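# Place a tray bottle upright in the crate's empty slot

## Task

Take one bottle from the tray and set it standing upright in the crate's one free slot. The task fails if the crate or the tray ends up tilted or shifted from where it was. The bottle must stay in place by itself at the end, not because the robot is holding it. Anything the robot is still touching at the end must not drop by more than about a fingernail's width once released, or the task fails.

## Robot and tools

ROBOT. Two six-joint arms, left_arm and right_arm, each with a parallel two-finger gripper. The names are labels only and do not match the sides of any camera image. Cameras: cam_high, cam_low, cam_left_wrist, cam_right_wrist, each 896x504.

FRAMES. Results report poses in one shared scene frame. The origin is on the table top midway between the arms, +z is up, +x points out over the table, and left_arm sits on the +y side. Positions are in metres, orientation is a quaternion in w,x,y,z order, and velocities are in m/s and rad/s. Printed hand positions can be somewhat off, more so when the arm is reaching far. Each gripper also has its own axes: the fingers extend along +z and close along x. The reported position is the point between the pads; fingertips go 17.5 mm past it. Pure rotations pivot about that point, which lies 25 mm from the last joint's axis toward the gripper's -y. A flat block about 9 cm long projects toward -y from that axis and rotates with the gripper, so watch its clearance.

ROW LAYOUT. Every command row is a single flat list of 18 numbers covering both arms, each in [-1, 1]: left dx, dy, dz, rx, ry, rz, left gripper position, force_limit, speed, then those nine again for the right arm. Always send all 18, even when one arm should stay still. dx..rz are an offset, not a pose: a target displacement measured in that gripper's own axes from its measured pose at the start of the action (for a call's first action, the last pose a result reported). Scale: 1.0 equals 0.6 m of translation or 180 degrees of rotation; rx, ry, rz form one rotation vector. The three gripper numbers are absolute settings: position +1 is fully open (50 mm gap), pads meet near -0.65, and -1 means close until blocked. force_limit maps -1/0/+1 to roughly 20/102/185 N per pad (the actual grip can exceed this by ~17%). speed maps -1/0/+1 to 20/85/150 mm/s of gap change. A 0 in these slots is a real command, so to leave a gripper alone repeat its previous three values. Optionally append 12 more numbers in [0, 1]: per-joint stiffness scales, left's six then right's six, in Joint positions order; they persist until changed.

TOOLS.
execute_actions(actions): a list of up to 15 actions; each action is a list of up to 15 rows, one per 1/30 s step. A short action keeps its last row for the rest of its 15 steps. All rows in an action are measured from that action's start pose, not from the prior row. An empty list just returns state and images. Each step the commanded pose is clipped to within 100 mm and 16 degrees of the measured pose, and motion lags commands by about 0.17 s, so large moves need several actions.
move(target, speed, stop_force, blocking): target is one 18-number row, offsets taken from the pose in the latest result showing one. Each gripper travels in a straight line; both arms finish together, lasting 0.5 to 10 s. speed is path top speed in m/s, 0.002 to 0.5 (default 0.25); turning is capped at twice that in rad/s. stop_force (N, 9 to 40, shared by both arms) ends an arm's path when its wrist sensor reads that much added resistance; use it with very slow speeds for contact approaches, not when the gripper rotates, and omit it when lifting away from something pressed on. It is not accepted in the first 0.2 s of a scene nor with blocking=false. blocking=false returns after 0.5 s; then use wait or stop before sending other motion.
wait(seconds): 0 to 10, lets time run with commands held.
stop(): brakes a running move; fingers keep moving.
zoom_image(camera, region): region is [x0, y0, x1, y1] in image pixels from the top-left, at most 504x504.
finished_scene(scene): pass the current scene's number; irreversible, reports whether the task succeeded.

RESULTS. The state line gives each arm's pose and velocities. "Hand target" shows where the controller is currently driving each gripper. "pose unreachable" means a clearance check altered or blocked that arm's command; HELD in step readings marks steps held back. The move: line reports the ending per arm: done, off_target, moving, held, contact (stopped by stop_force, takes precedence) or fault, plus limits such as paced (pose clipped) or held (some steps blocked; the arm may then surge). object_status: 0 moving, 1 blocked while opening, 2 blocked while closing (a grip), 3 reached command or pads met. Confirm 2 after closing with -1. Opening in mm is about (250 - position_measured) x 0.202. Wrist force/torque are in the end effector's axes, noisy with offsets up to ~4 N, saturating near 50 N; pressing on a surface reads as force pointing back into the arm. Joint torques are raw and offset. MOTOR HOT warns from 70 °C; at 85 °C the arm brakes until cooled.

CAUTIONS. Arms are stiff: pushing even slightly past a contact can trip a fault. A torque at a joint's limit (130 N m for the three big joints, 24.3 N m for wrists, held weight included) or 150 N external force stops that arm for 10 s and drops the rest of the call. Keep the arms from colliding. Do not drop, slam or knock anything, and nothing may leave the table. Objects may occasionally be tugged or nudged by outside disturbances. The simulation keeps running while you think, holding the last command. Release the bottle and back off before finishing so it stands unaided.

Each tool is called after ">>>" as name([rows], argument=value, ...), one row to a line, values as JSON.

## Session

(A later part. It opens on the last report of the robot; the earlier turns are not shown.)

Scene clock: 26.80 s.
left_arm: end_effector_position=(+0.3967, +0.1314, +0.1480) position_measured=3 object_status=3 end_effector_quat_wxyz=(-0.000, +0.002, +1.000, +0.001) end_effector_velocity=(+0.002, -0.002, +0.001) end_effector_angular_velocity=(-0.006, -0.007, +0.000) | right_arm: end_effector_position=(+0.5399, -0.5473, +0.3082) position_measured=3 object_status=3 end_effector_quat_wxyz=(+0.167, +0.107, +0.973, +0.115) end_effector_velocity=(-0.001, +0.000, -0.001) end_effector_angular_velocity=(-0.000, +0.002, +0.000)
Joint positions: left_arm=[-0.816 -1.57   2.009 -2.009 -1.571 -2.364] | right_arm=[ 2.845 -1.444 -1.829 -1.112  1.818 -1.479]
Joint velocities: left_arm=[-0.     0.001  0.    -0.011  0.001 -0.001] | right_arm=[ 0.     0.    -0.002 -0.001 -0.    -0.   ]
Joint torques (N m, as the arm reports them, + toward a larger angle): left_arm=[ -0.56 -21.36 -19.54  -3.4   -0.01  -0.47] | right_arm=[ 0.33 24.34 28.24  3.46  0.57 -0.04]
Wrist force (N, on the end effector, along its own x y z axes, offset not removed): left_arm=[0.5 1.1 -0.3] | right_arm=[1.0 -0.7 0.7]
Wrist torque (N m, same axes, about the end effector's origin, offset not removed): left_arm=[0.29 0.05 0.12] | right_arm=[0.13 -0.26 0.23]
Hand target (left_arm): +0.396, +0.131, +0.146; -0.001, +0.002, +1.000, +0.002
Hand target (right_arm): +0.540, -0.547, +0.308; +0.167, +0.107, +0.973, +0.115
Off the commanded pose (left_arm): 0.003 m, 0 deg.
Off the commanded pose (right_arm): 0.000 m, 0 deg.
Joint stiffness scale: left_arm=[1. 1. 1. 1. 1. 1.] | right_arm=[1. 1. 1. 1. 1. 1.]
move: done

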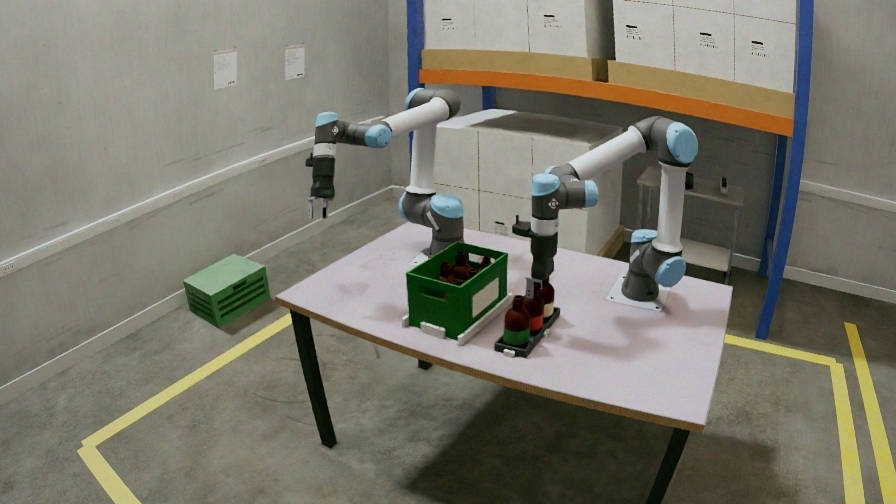

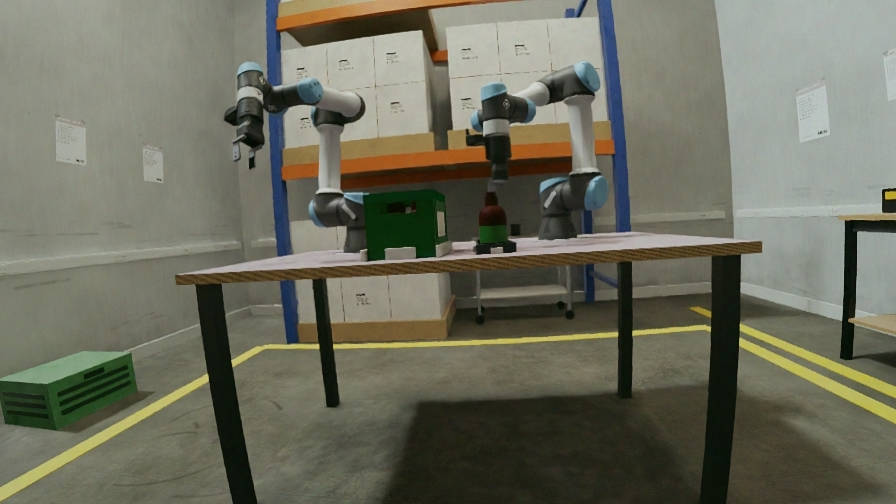

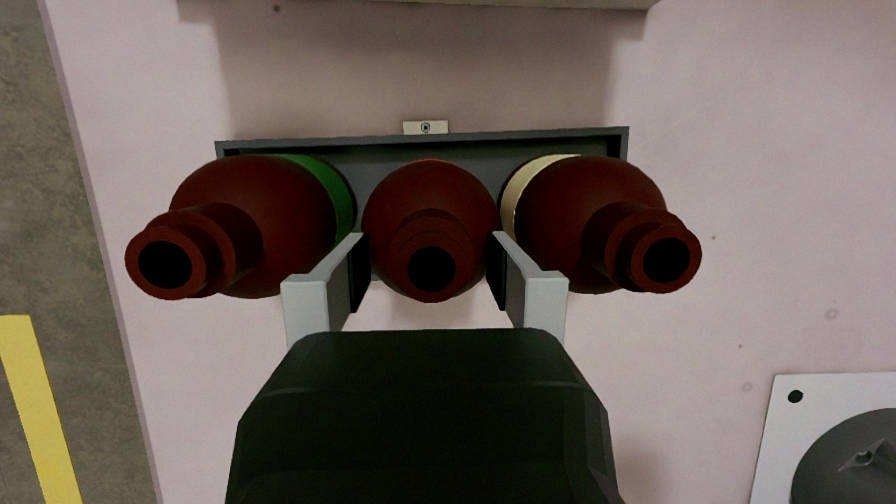

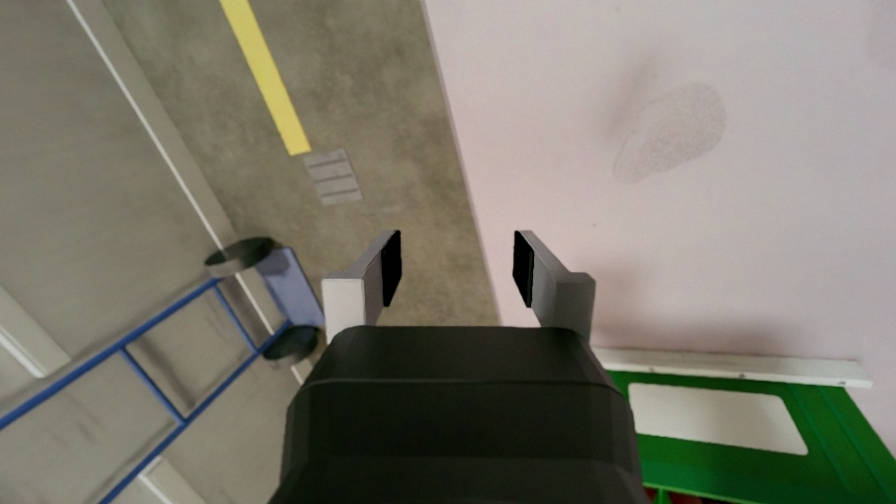

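>>> move(target=[0.003,-0.006,0.008,0,0,0,-1,-0.3,-0.7,0,0,0,0,0,0,1,0,0])

>>> move(target=[0,0,-0.33,0,0,0,-1,-0.3,-0.7,0,0,0,0,0,0,1,0,0], speed=0.2)

>>> move(target=[-0.155,-0.475,0,0,0,0,-1,-0.3,-0.7,0,0,0,0,0,0,1,0,0], speed=0.2)

Scene clock: 33.43 s.
left_arm: end_effector_position=(+0.3970, +0.1273, +0.1478) position_measured=89 object_status=2 end_effector_quat_wxyz=(+0.002, +0.001, +1.000, -0.002) end_effector_velocity=(+0.001, -0.001, +0.000) end_effector_angular_velocity=(-0.003, -0.003, +0.004) | right_arm: end_effector_position=(+0.5399, -0.5473, +0.3082) position_measured=3 object_status=3 end_effector_quat_wxyz=(+0.167, +0.107, +0.973, +0.115) end_effector_velocity=(-0.000, -0.000, -0.000) end_effector_angular_velocity=(+0.000, +0.001, -0.000)
Joint positions: left_arm=[-0.822 -1.568  2.011 -2.02  -1.571 -2.371] | right_arm=[ 2.845 -1.444 -1.829 -1.112  1.818 -1.479]
Joint velocities: left_arm=[-0.    -0.     0.001 -0.004  0.    -0.004] | right_arm=[ 0.     0.    -0.001 -0.    -0.     0.   ]
Joint torques (N m, as the arm reports them, + toward a larger angle): left_arm=[ -0.51 -18.25 -17.4   -3.43  -0.02  -0.42] | right_arm=[ 0.09 24.9  27.73  3.52  0.59 -0.2 ]
Wrist force (N, on the end effector, along its own x y z axes, offset not removed): left_arm=[2.8 2.8 -6.1] | right_arm=[1.2 0.5 0.0]
Wrist torque (N m, same axes, about the end effector's origin, offset not removed): left_arm=[0.00 0.14 0.10] | right_arm=[0.30 -0.33 0.13]
Hand target (left_arm): +0.395, +0.128, +0.143; -0.000, +0.002, +1.000, +0.001
Hand target (right_arm): +0.540, -0.547, +0.308; +0.167, +0.107, +0.973, +0.115
Off the commanded pose (left_arm): 0.005 m, 0 deg.
Off the commanded pose (right_arm): 0.000 m, 0 deg.
Joint stiffness scale: left_arm=[1. 1. 1. 1. 1. 1.] | right_arm=[1. 1. 1. 1. 1. 1.]
move: off_target (left_arm)

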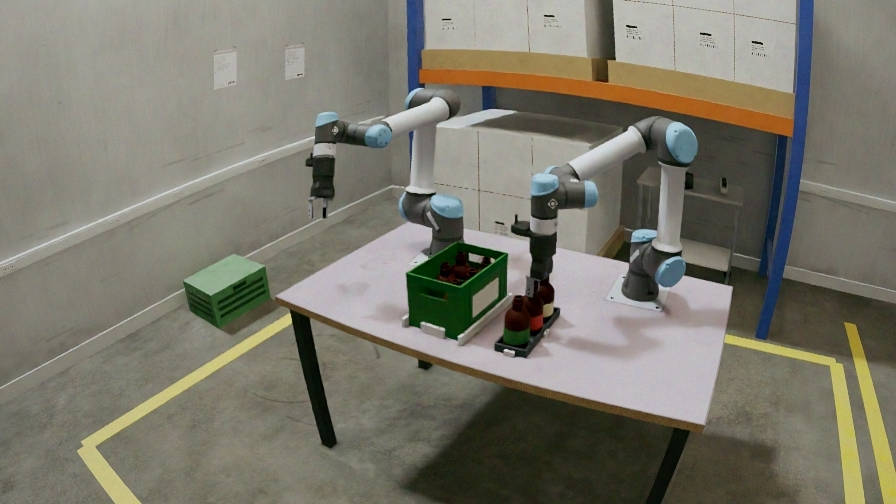

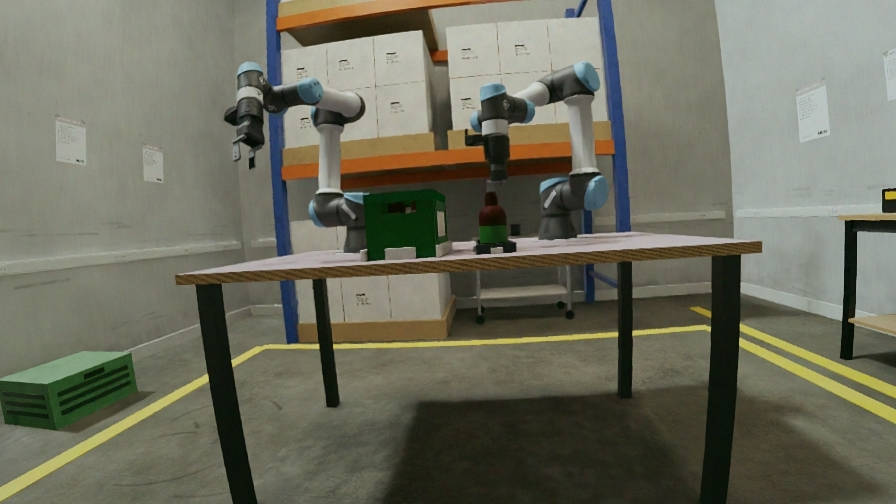

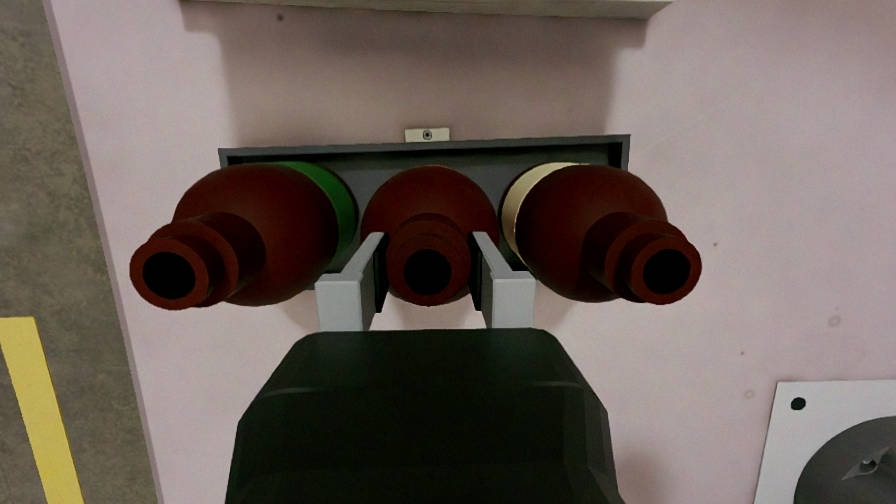

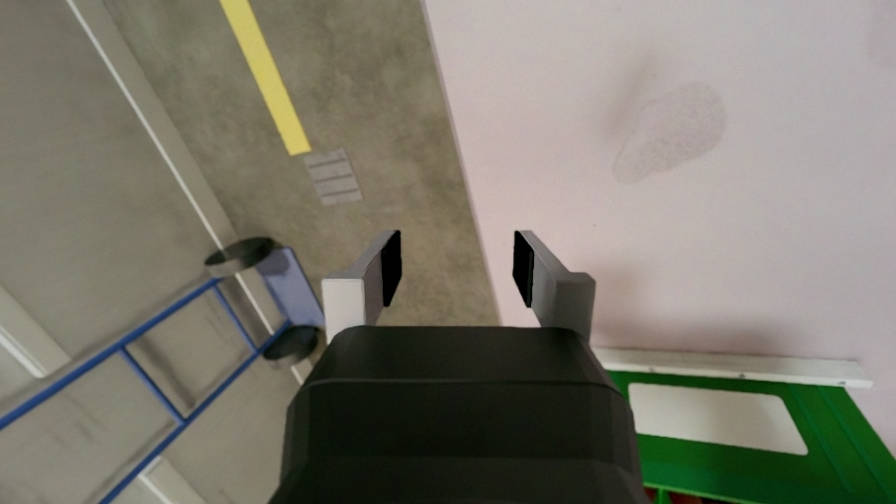

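Scene clock: 35.10 s.
left_arm: end_effector_position=(+0.3954, +0.1289, +0.3444) position_measured=89 object_status=2 end_effector_quat_wxyz=(+0.002, +0.001, +1.000, -0.002) end_effector_velocity=(-0.000, +0.001, +0.002) end_effector_angular_velocity=(+0.001, +0.000, +0.001) | right_arm: end_effector_position=(+0.5399, -0.5473, +0.3082) position_measured=3 object_status=3 end_effector_quat_wxyz=(+0.167, +0.107, +0.973, +0.115) end_effector_velocity=(+0.000, -0.000, +0.000) end_effector_angular_velocity=(+0.000, +0.000, -0.001)
Joint positions: left_arm=[-0.822 -1.659  1.581 -1.499 -1.571 -2.371] | right_arm=[ 2.845 -1.444 -1.829 -1.112  1.818 -1.479]
Joint velocities: left_arm=[ 0.001 -0.001 -0.005  0.006  0.    -0.   ] | right_arm=[-0.    -0.001  0.001  0.    -0.     0.001]
Joint torques (N m, as the arm reports them, + toward a larger angle): left_arm=[ -0.05 -20.35 -27.69  -3.04  -0.16  -0.38] | right_arm=[ 0.54 24.6  28.66  3.48  0.64  0.03]
Wrist force (N, on the end effector, along its own x y z axes, offset not removed): left_arm=[-1.7 2.4 3.2] | right_arm=[0.6 -0.5 -0.1]
Wrist torque (N m, same axes, about the end effector's origin, offset not removed): left_arm=[0.53 0.46 0.12] | right_arm=[0.06 -0.20 0.11]
Hand target (left_arm): +0.396, +0.128, +0.346; +0.003, +0.001, +1.000, -0.002
Hand target (right_arm): +0.540, -0.547, +0.308; +0.167, +0.107, +0.973, +0.115
Off the commanded pose (left_arm): 0.002 m, 0 deg.
Off the commanded pose (right_arm): 0.000 m, 0 deg.
Joint stiffness scale: left_arm=[1. 1. 1. 1. 1. 1.] | right_arm=[1. 1. 1. 1. 1. 1.]
move: done

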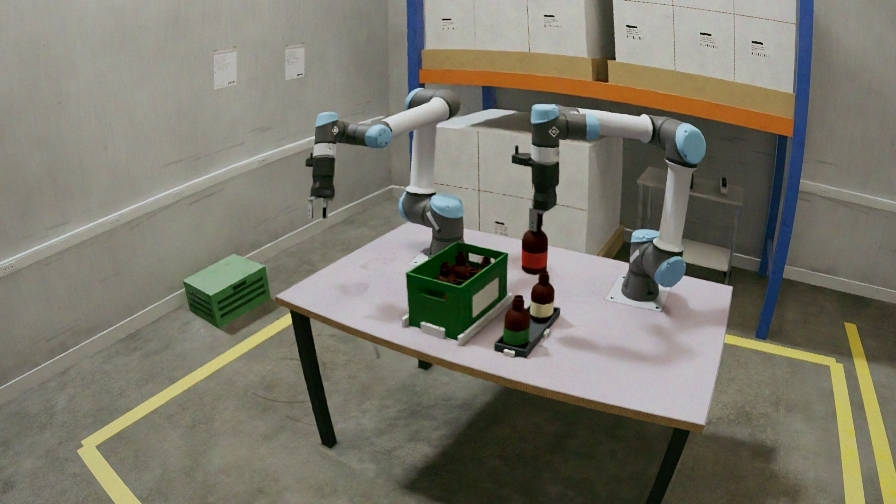

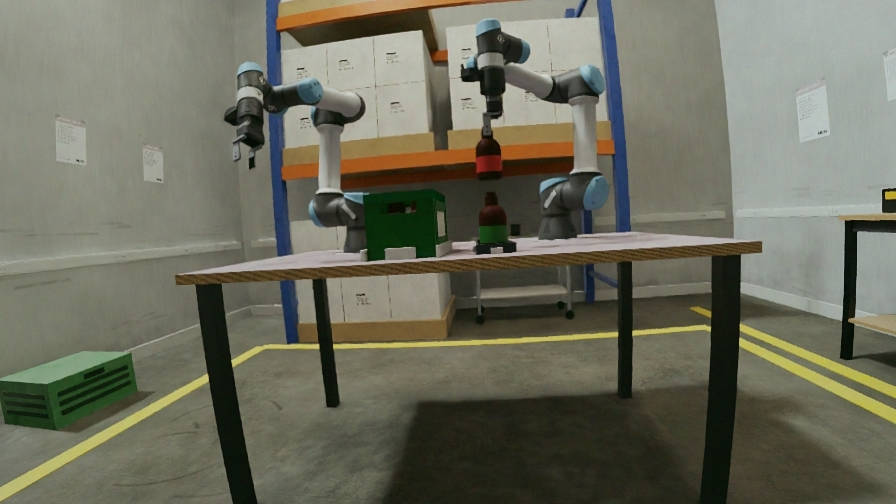

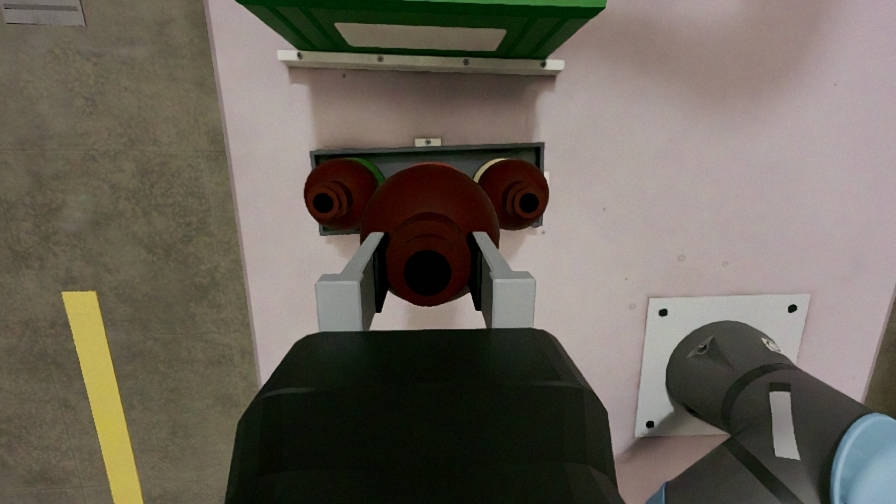

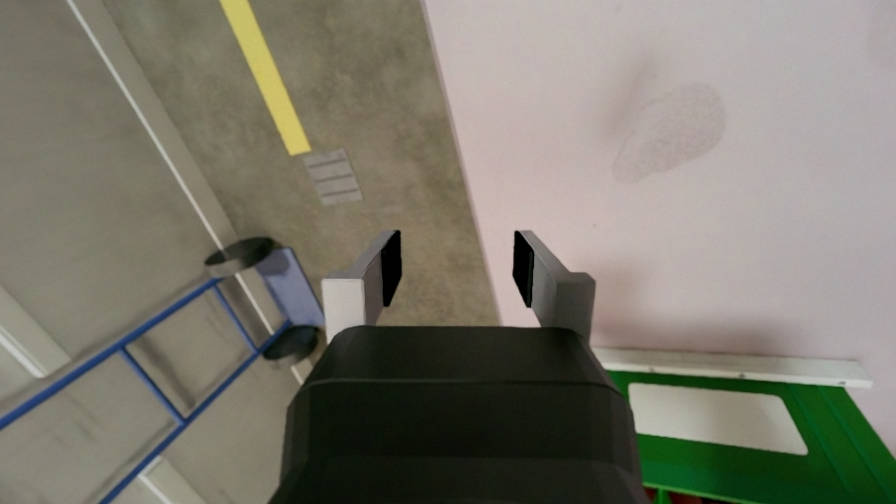

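Scene clock: 37.33 s.
left_arm: end_effector_position=(+0.4870, -0.1560, +0.3459) position_measured=89 object_status=2 end_effector_quat_wxyz=(+0.002, +0.002, +1.000, -0.002) end_effector_velocity=(-0.001, +0.000, -0.003) end_effector_angular_velocity=(+0.009, +0.006, -0.000) | right_arm: end_effector_position=(+0.5399, -0.5473, +0.3082) position_measured=3 object_status=3 end_effector_quat_wxyz=(+0.167, +0.107, +0.973, +0.115) end_effector_velocity=(-0.000, -0.000, -0.000) end_effector_angular_velocity=(-0.001, +0.000, +0.001)
Joint positions: left_arm=[-1.007 -1.     0.749 -1.325 -1.569 -2.555] | right_arm=[ 2.845 -1.444 -1.829 -1.112  1.818 -1.479]
Joint velocities: left_arm=[-0.001  0.005 -0.006  0.011 -0.    -0.001] | right_arm=[-0.     0.    -0.001  0.    -0.    -0.001]
Joint torques (N m, as the arm reports them, + toward a larger angle): left_arm=[  0.9  -50.29 -25.43  -2.92  -0.06  -0.26] | right_arm=[ 0.5  24.42 28.27  3.47  0.67 -0.01]
Wrist force (N, on the end effector, along its own x y z axes, offset not removed): left_arm=[0.0 2.5 3.2] | right_arm=[0.5 -0.7 0.2]
Wrist torque (N m, same axes, about the end effector's origin, offset not removed): left_arm=[0.48 0.15 0.07] | right_arm=[0.06 -0.19 0.19]
Hand target (left_arm): +0.487, -0.156, +0.346; +0.002, +0.001, +1.000, -0.002
Hand target (right_arm): +0.540, -0.547, +0.308; +0.167, +0.107, +0.973, +0.115
Off the commanded pose (left_arm): 0.001 m, 0 deg.
Off the commanded pose (right_arm): 0.000 m, 0 deg.
Joint stiffness scale: left_arm=[1. 1. 1. 1. 1. 1.] | right_arm=[1. 1. 1. 1. 1. 1.]
move: done

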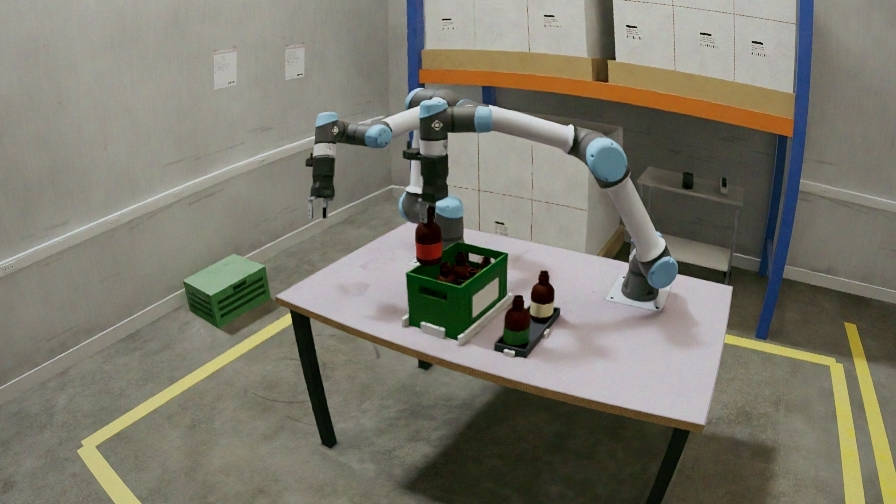

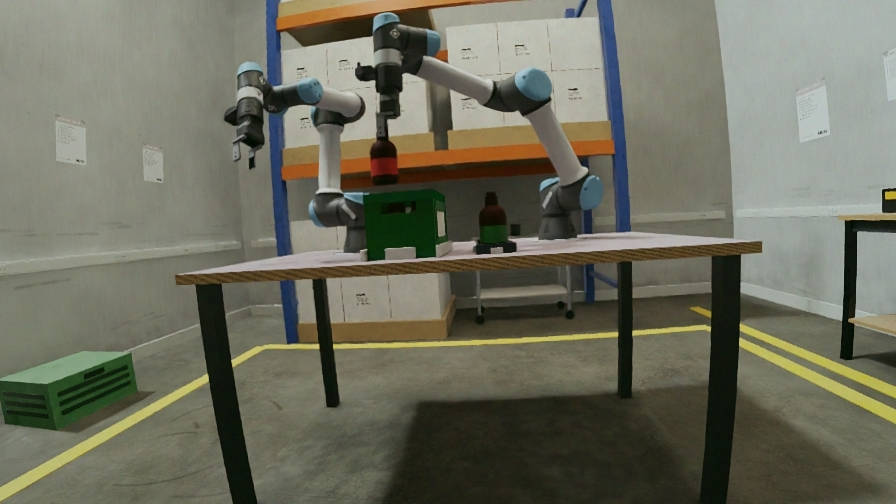

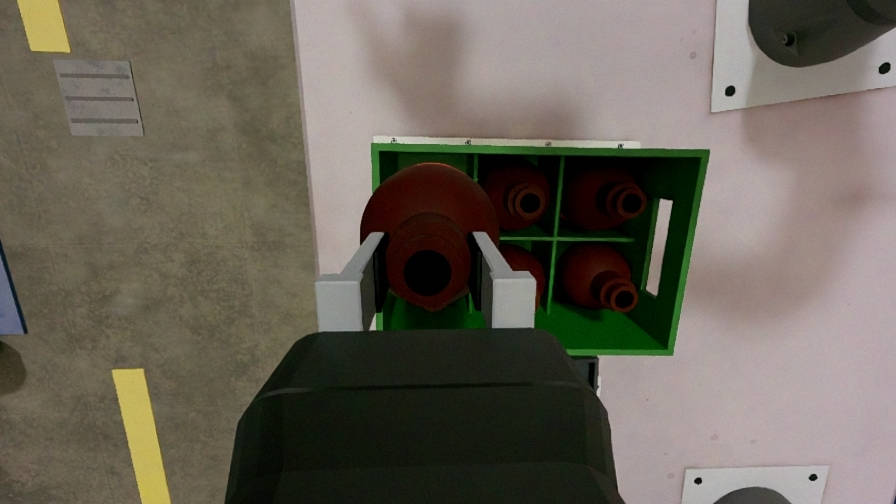

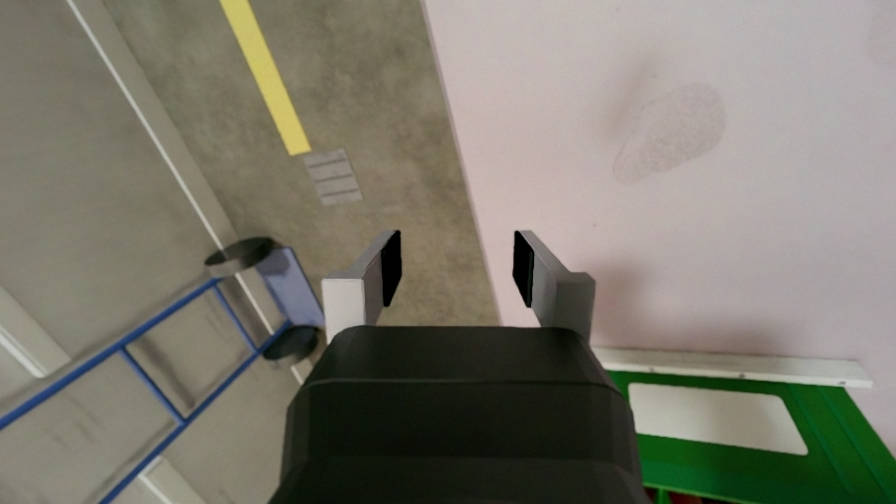

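>>> move(target=[0.01,-0.003,0.34,0,0,0,-1,-0.3,-0.7,0,0,0,0,0,0,1,0,0], speed=0.045, stop_force=10)

Scene clock: 44.07 s.
left_arm: end_effector_position=(+0.4839, -0.1602, +0.1509) position_measured=89 object_status=2 end_effector_quat_wxyz=(+0.005, +0.002, +1.000, -0.007) end_effector_velocity=(-0.001, +0.002, +0.000) end_effector_angular_velocity=(+0.005, +0.004, +0.000) | right_arm: end_effector_position=(+0.5399, -0.5473, +0.3082) position_measured=3 object_status=3 end_effector_quat_wxyz=(+0.167, +0.107, +0.973, +0.115) end_effector_velocity=(-0.000, -0.000, -0.000) end_effector_angular_velocity=(-0.000, -0.000, +0.000)
Joint positions: left_arm=[-1.013 -1.005  1.263 -1.846 -1.569 -2.561] | right_arm=[ 2.845 -1.444 -1.829 -1.112  1.818 -1.479]
Joint velocities: left_arm=[ 0.    -0.002 -0.     0.008 -0.001 -0.   ] | right_arm=[ 0.     0.    -0.001  0.001 -0.    -0.   ]
Joint torques (N m, as the arm reports them, + toward a larger angle): left_arm=[  1.6  -49.88 -22.62  -2.41   0.17  -0.02] | right_arm=[ 0.65 23.79 28.25  3.47  0.63 -0.02]
Wrist force (N, on the end effector, along its own x y z axes, offset not removed): left_arm=[-0.8 3.0 -3.5] | right_arm=[0.7 0.1 0.0]
Wrist torque (N m, same axes, about the end effector's origin, offset not removed): left_arm=[0.30 0.22 0.07] | right_arm=[0.15 -0.16 0.13]
Hand target (left_arm): +0.484, -0.160, +0.151; +0.005, +0.001, +1.000, -0.006
Hand target (right_arm): +0.540, -0.547, +0.308; +0.167, +0.107, +0.973, +0.115
Off the commanded pose (left_arm): 0.009 m, 1 deg.
Off the commanded pose (right_arm): 0.000 m, 0 deg.
Joint stiffness scale: left_arm=[1. 1. 1. 1. 1. 1.] | right_arm=[1. 1. 1. 1. 1. 1.]
move: contact (left_arm)

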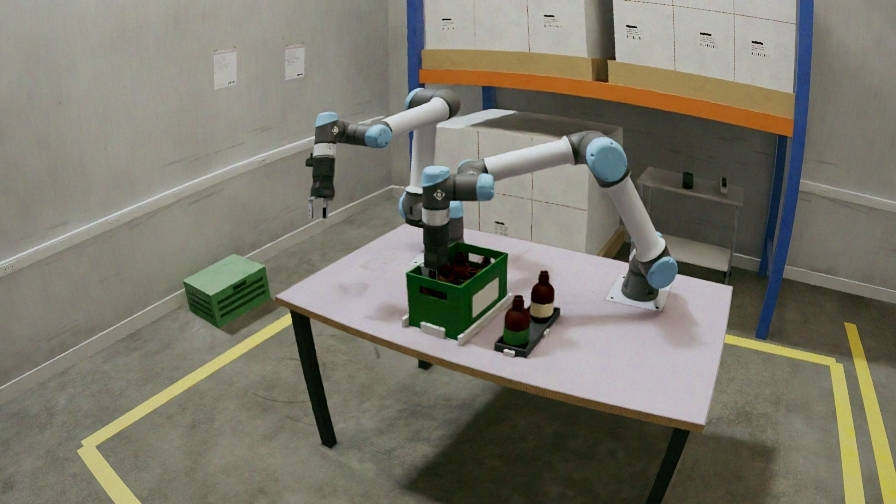

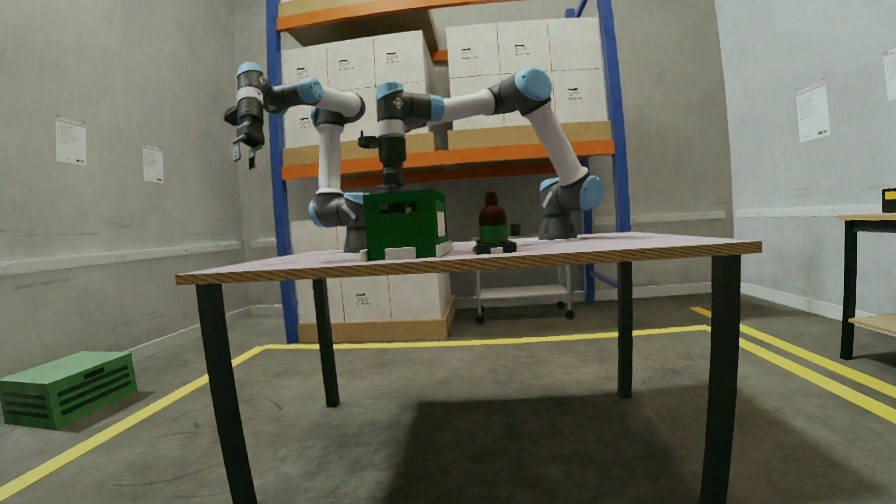

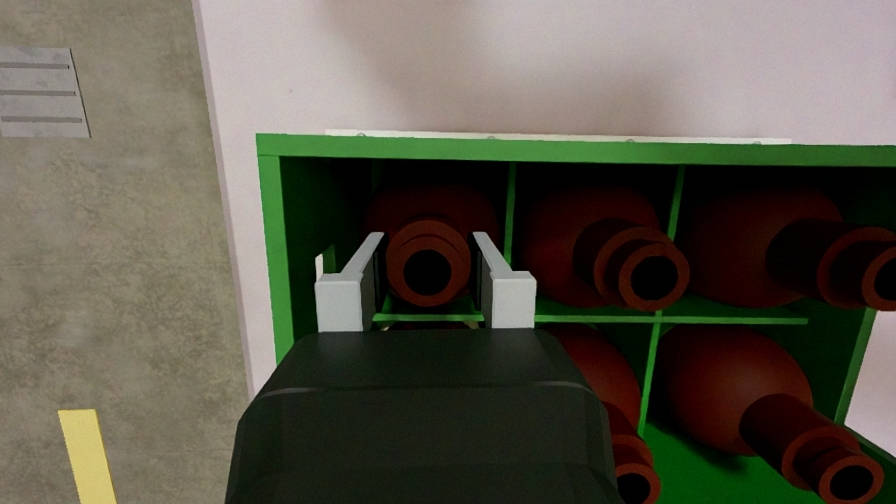

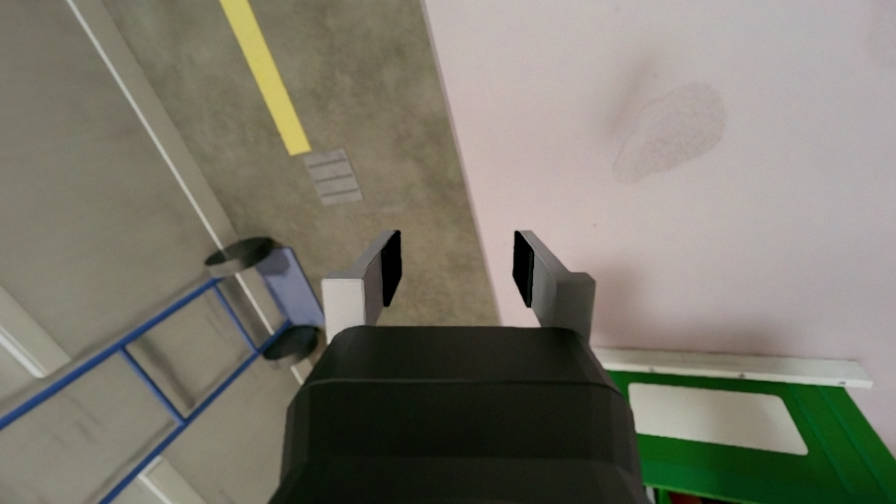

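>>> move(target=[0,0,0,0,0,0,0.8,0,0,0,0,0,0,0,0,1,0,0])

>>> move(target=[0,0,-0.1,0,0,0,0.8,0,0,0,0,0,0,0,0,1,0,0])

>>> finished_scene(scene=1)

Scene clock: 49.73 s.
left_arm: end_effector_position=(+0.4838, -0.1600, +0.1509) position_measured=32 object_status=3 end_effector_quat_wxyz=(+0.005, +0.002, +1.000, -0.007) end_effector_velocity=(+0.000, +0.000, -0.000) end_effector_angular_velocity=(+0.000, -0.000, +0.001) | right_arm: end_effector_position=(+0.5399, -0.5473, +0.3082) position_measured=3 object_status=3 end_effector_quat_wxyz=(+0.167, +0.107, +0.973, +0.115) end_effector_velocity=(+0.000, -0.000, +0.000) end_effector_angular_velocity=(-0.000, -0.000, +0.000)
Joint positions: left_arm=[-1.013 -1.005  1.263 -1.846 -1.569 -2.561] | right_arm=[ 2.845 -1.444 -1.829 -1.112  1.818 -1.479]
Joint velocities: left_arm=[ 0.001  0.     0.    -0.     0.    -0.001] | right_arm=[ 0.    -0.001  0.001 -0.    -0.    -0.   ]
Joint torques (N m, as the arm reports them, + toward a larger angle): left_arm=[  0.77 -47.75 -23.27  -3.52  -0.02  -0.26] | right_arm=[ 0.28 23.88 29.04  3.48  0.54  0.06]
Wrist force (N, on the end effector, along its own x y z axes, offset not removed): left_arm=[-0.8 2.9 1.1] | right_arm=[0.0 -0.9 -0.5]
Wrist torque (N m, same axes, about the end effector's origin, offset not removed): left_arm=[0.55 0.22 0.04] | right_arm=[-0.03 -0.10 0.18]
Hand target (left_arm): +0.484, -0.160, +0.151; +0.005, +0.002, +1.000, -0.007
Hand target (right_arm): +0.540, -0.547, +0.308; +0.167, +0.107, +0.973, +0.115
Off the commanded pose (left_arm): 0.000 m, 0 deg.
Off the commanded pose (right_arm): 0.000 m, 0 deg.
Joint stiffness scale: left_arm=[1. 1. 1. 1. 1. 1.] | right_arm=[1. 1. 1. 1. 1. 1.]
move: done

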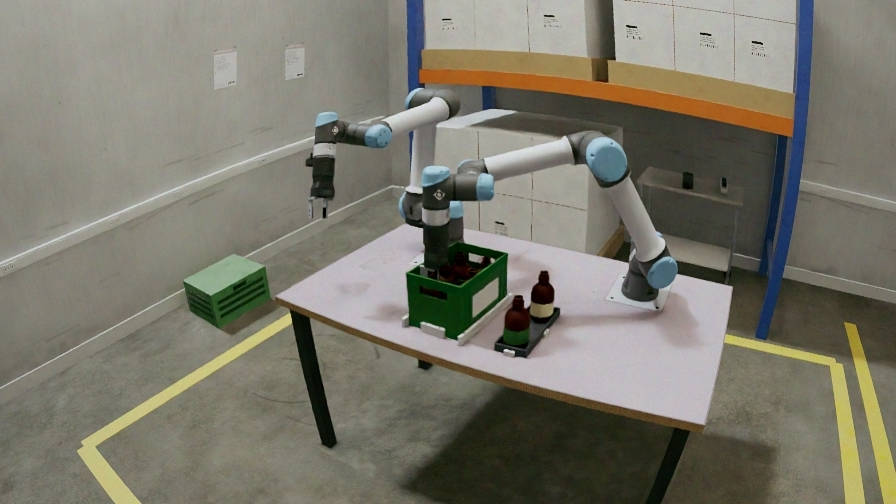

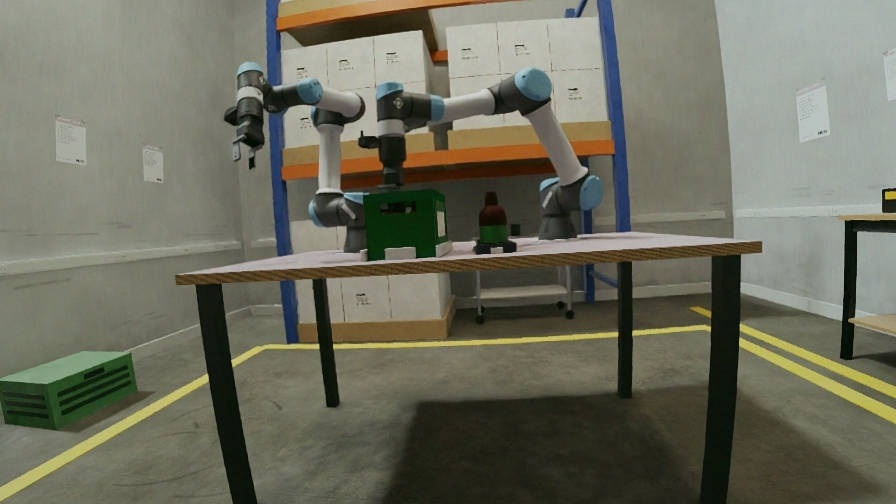

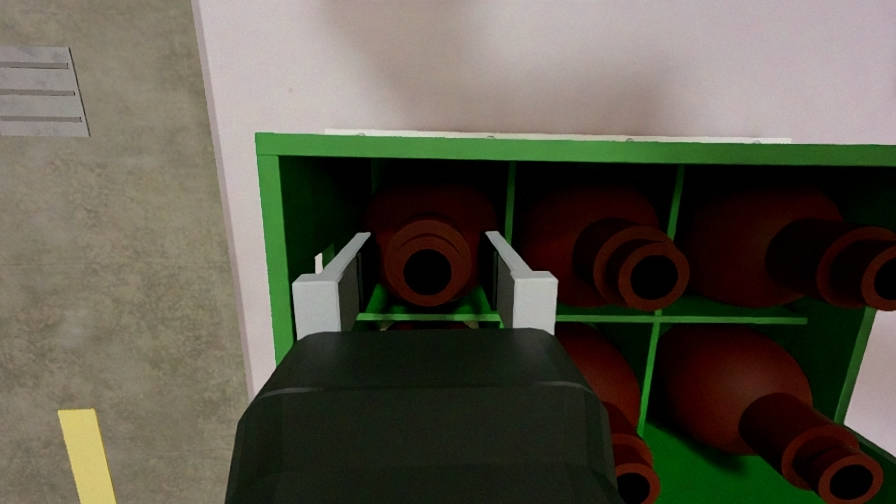

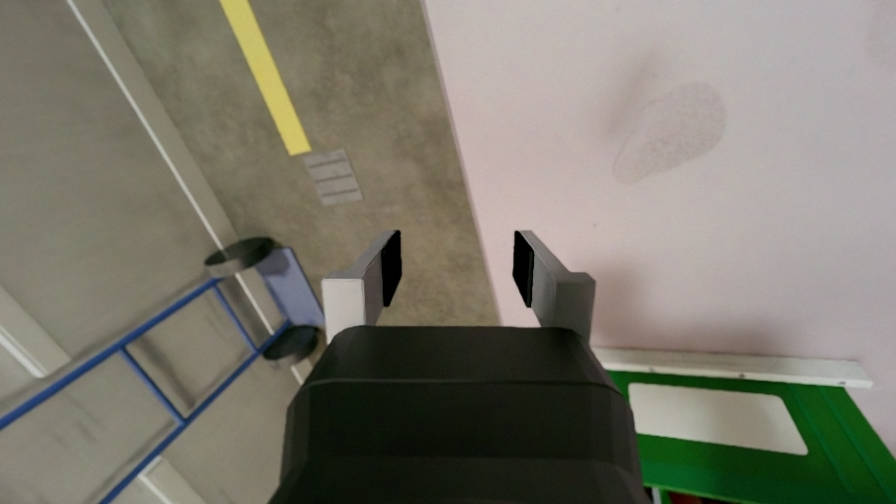

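Scene clock: 50.77 s.
left_arm: end_effector_position=(+0.4827, -0.1582, +0.2099) position_measured=32 object_status=3 end_effector_quat_wxyz=(+0.005, +0.002, +1.000, -0.006) end_effector_velocity=(-0.001, +0.001, +0.001) end_effector_angular_velocity=(+0.003, +0.001, +0.000) | right_arm: end_effector_position=(+0.5399, -0.5473, +0.3082) position_measured=3 object_status=3 end_effector_quat_wxyz=(+0.167, +0.107, +0.973, +0.115) end_effector_velocity=(+0.000, +0.000, +0.001) end_effector_angular_velocity=(+0.000, -0.000, -0.001)
Joint positions: left_arm=[-1.013 -1.038  1.16  -1.709 -1.569 -2.561] | right_arm=[ 2.845 -1.444 -1.829 -1.112  1.818 -1.479]
Joint velocities: left_arm=[-0.    -0.001 -0.002  0.005  0.001 -0.   ] | right_arm=[-0.     0.     0.001 -0.001  0.     0.001]
Joint torques (N m, as the arm reports them, + toward a larger angle): left_arm=[  0.8  -46.65 -26.58  -2.52   0.03  -0.21] | right_arm=[-0.09 24.15 28.17  3.56  0.64 -0.02]
Wrist force (N, on the end effector, along its own x y z axes, offset not removed): left_arm=[-1.5 1.4 0.2] | right_arm=[0.9 -1.0 1.1]
Wrist torque (N m, same axes, about the end effector's origin, offset not removed): left_arm=[0.37 0.37 0.01] | right_arm=[0.04 -0.24 0.19]
Hand target (left_arm): +0.483, -0.159, +0.211; +0.005, +0.002, +1.000, -0.007
Hand target (right_arm): +0.540, -0.547, +0.308; +0.167, +0.107, +0.973, +0.115
Off the commanded pose (left_arm): 0.001 m, 0 deg.
Off the commanded pose (right_arm): 0.000 m, 0 deg.
Joint stiffness scale: left_arm=[1. 1. 1. 1. 1. 1.] | right_arm=[1. 1. 1. 1. 1. 1.]
move: done

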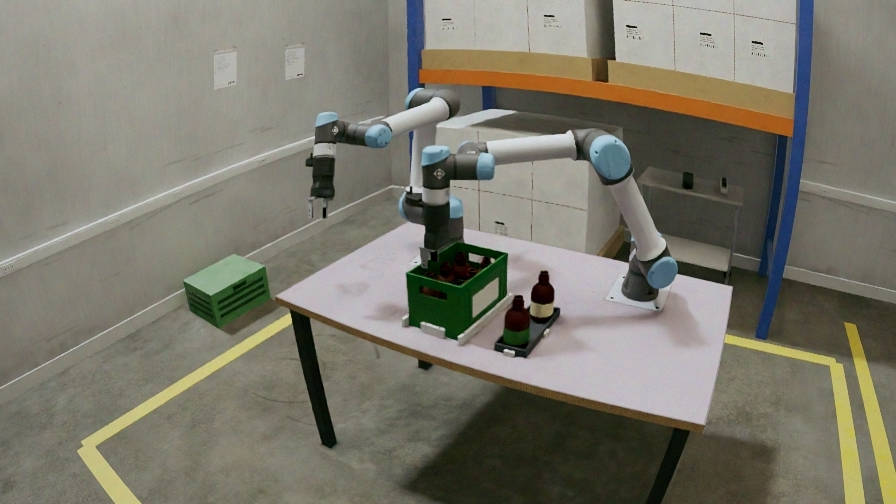

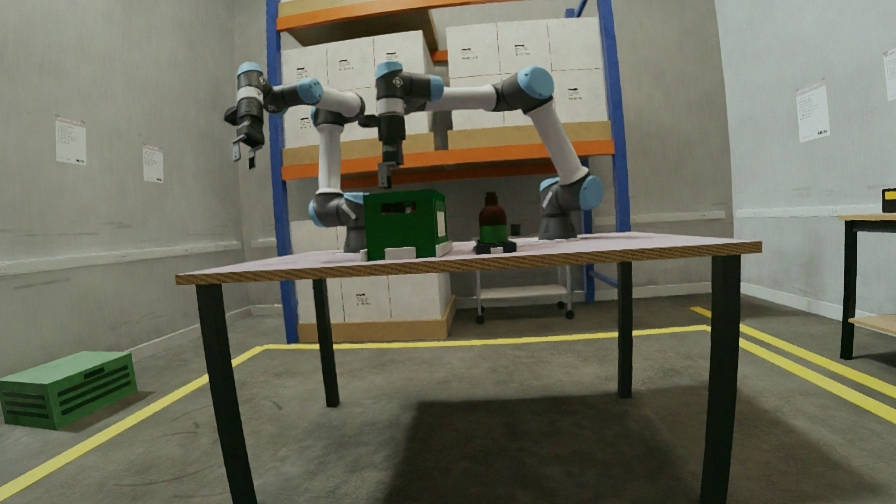

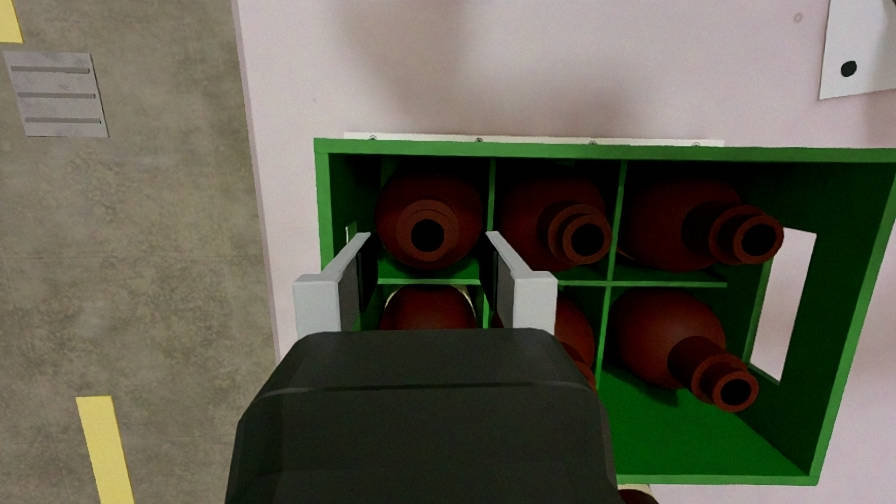

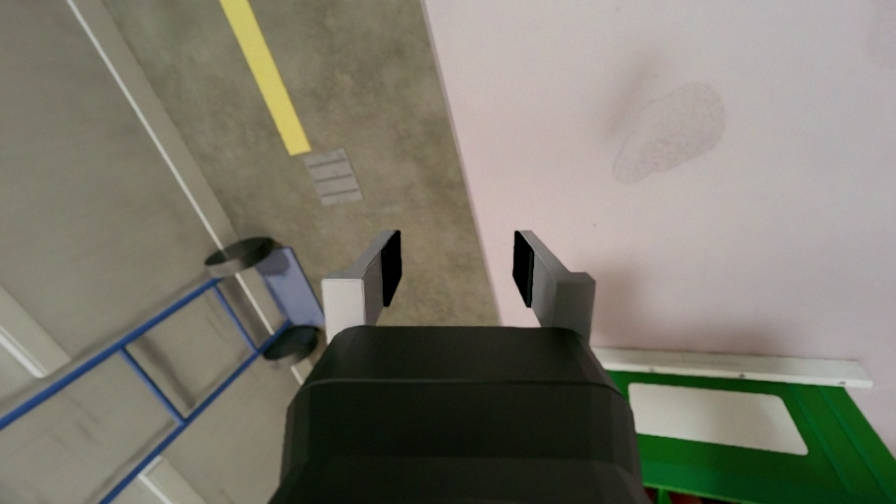

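The scene is finished: the task was done.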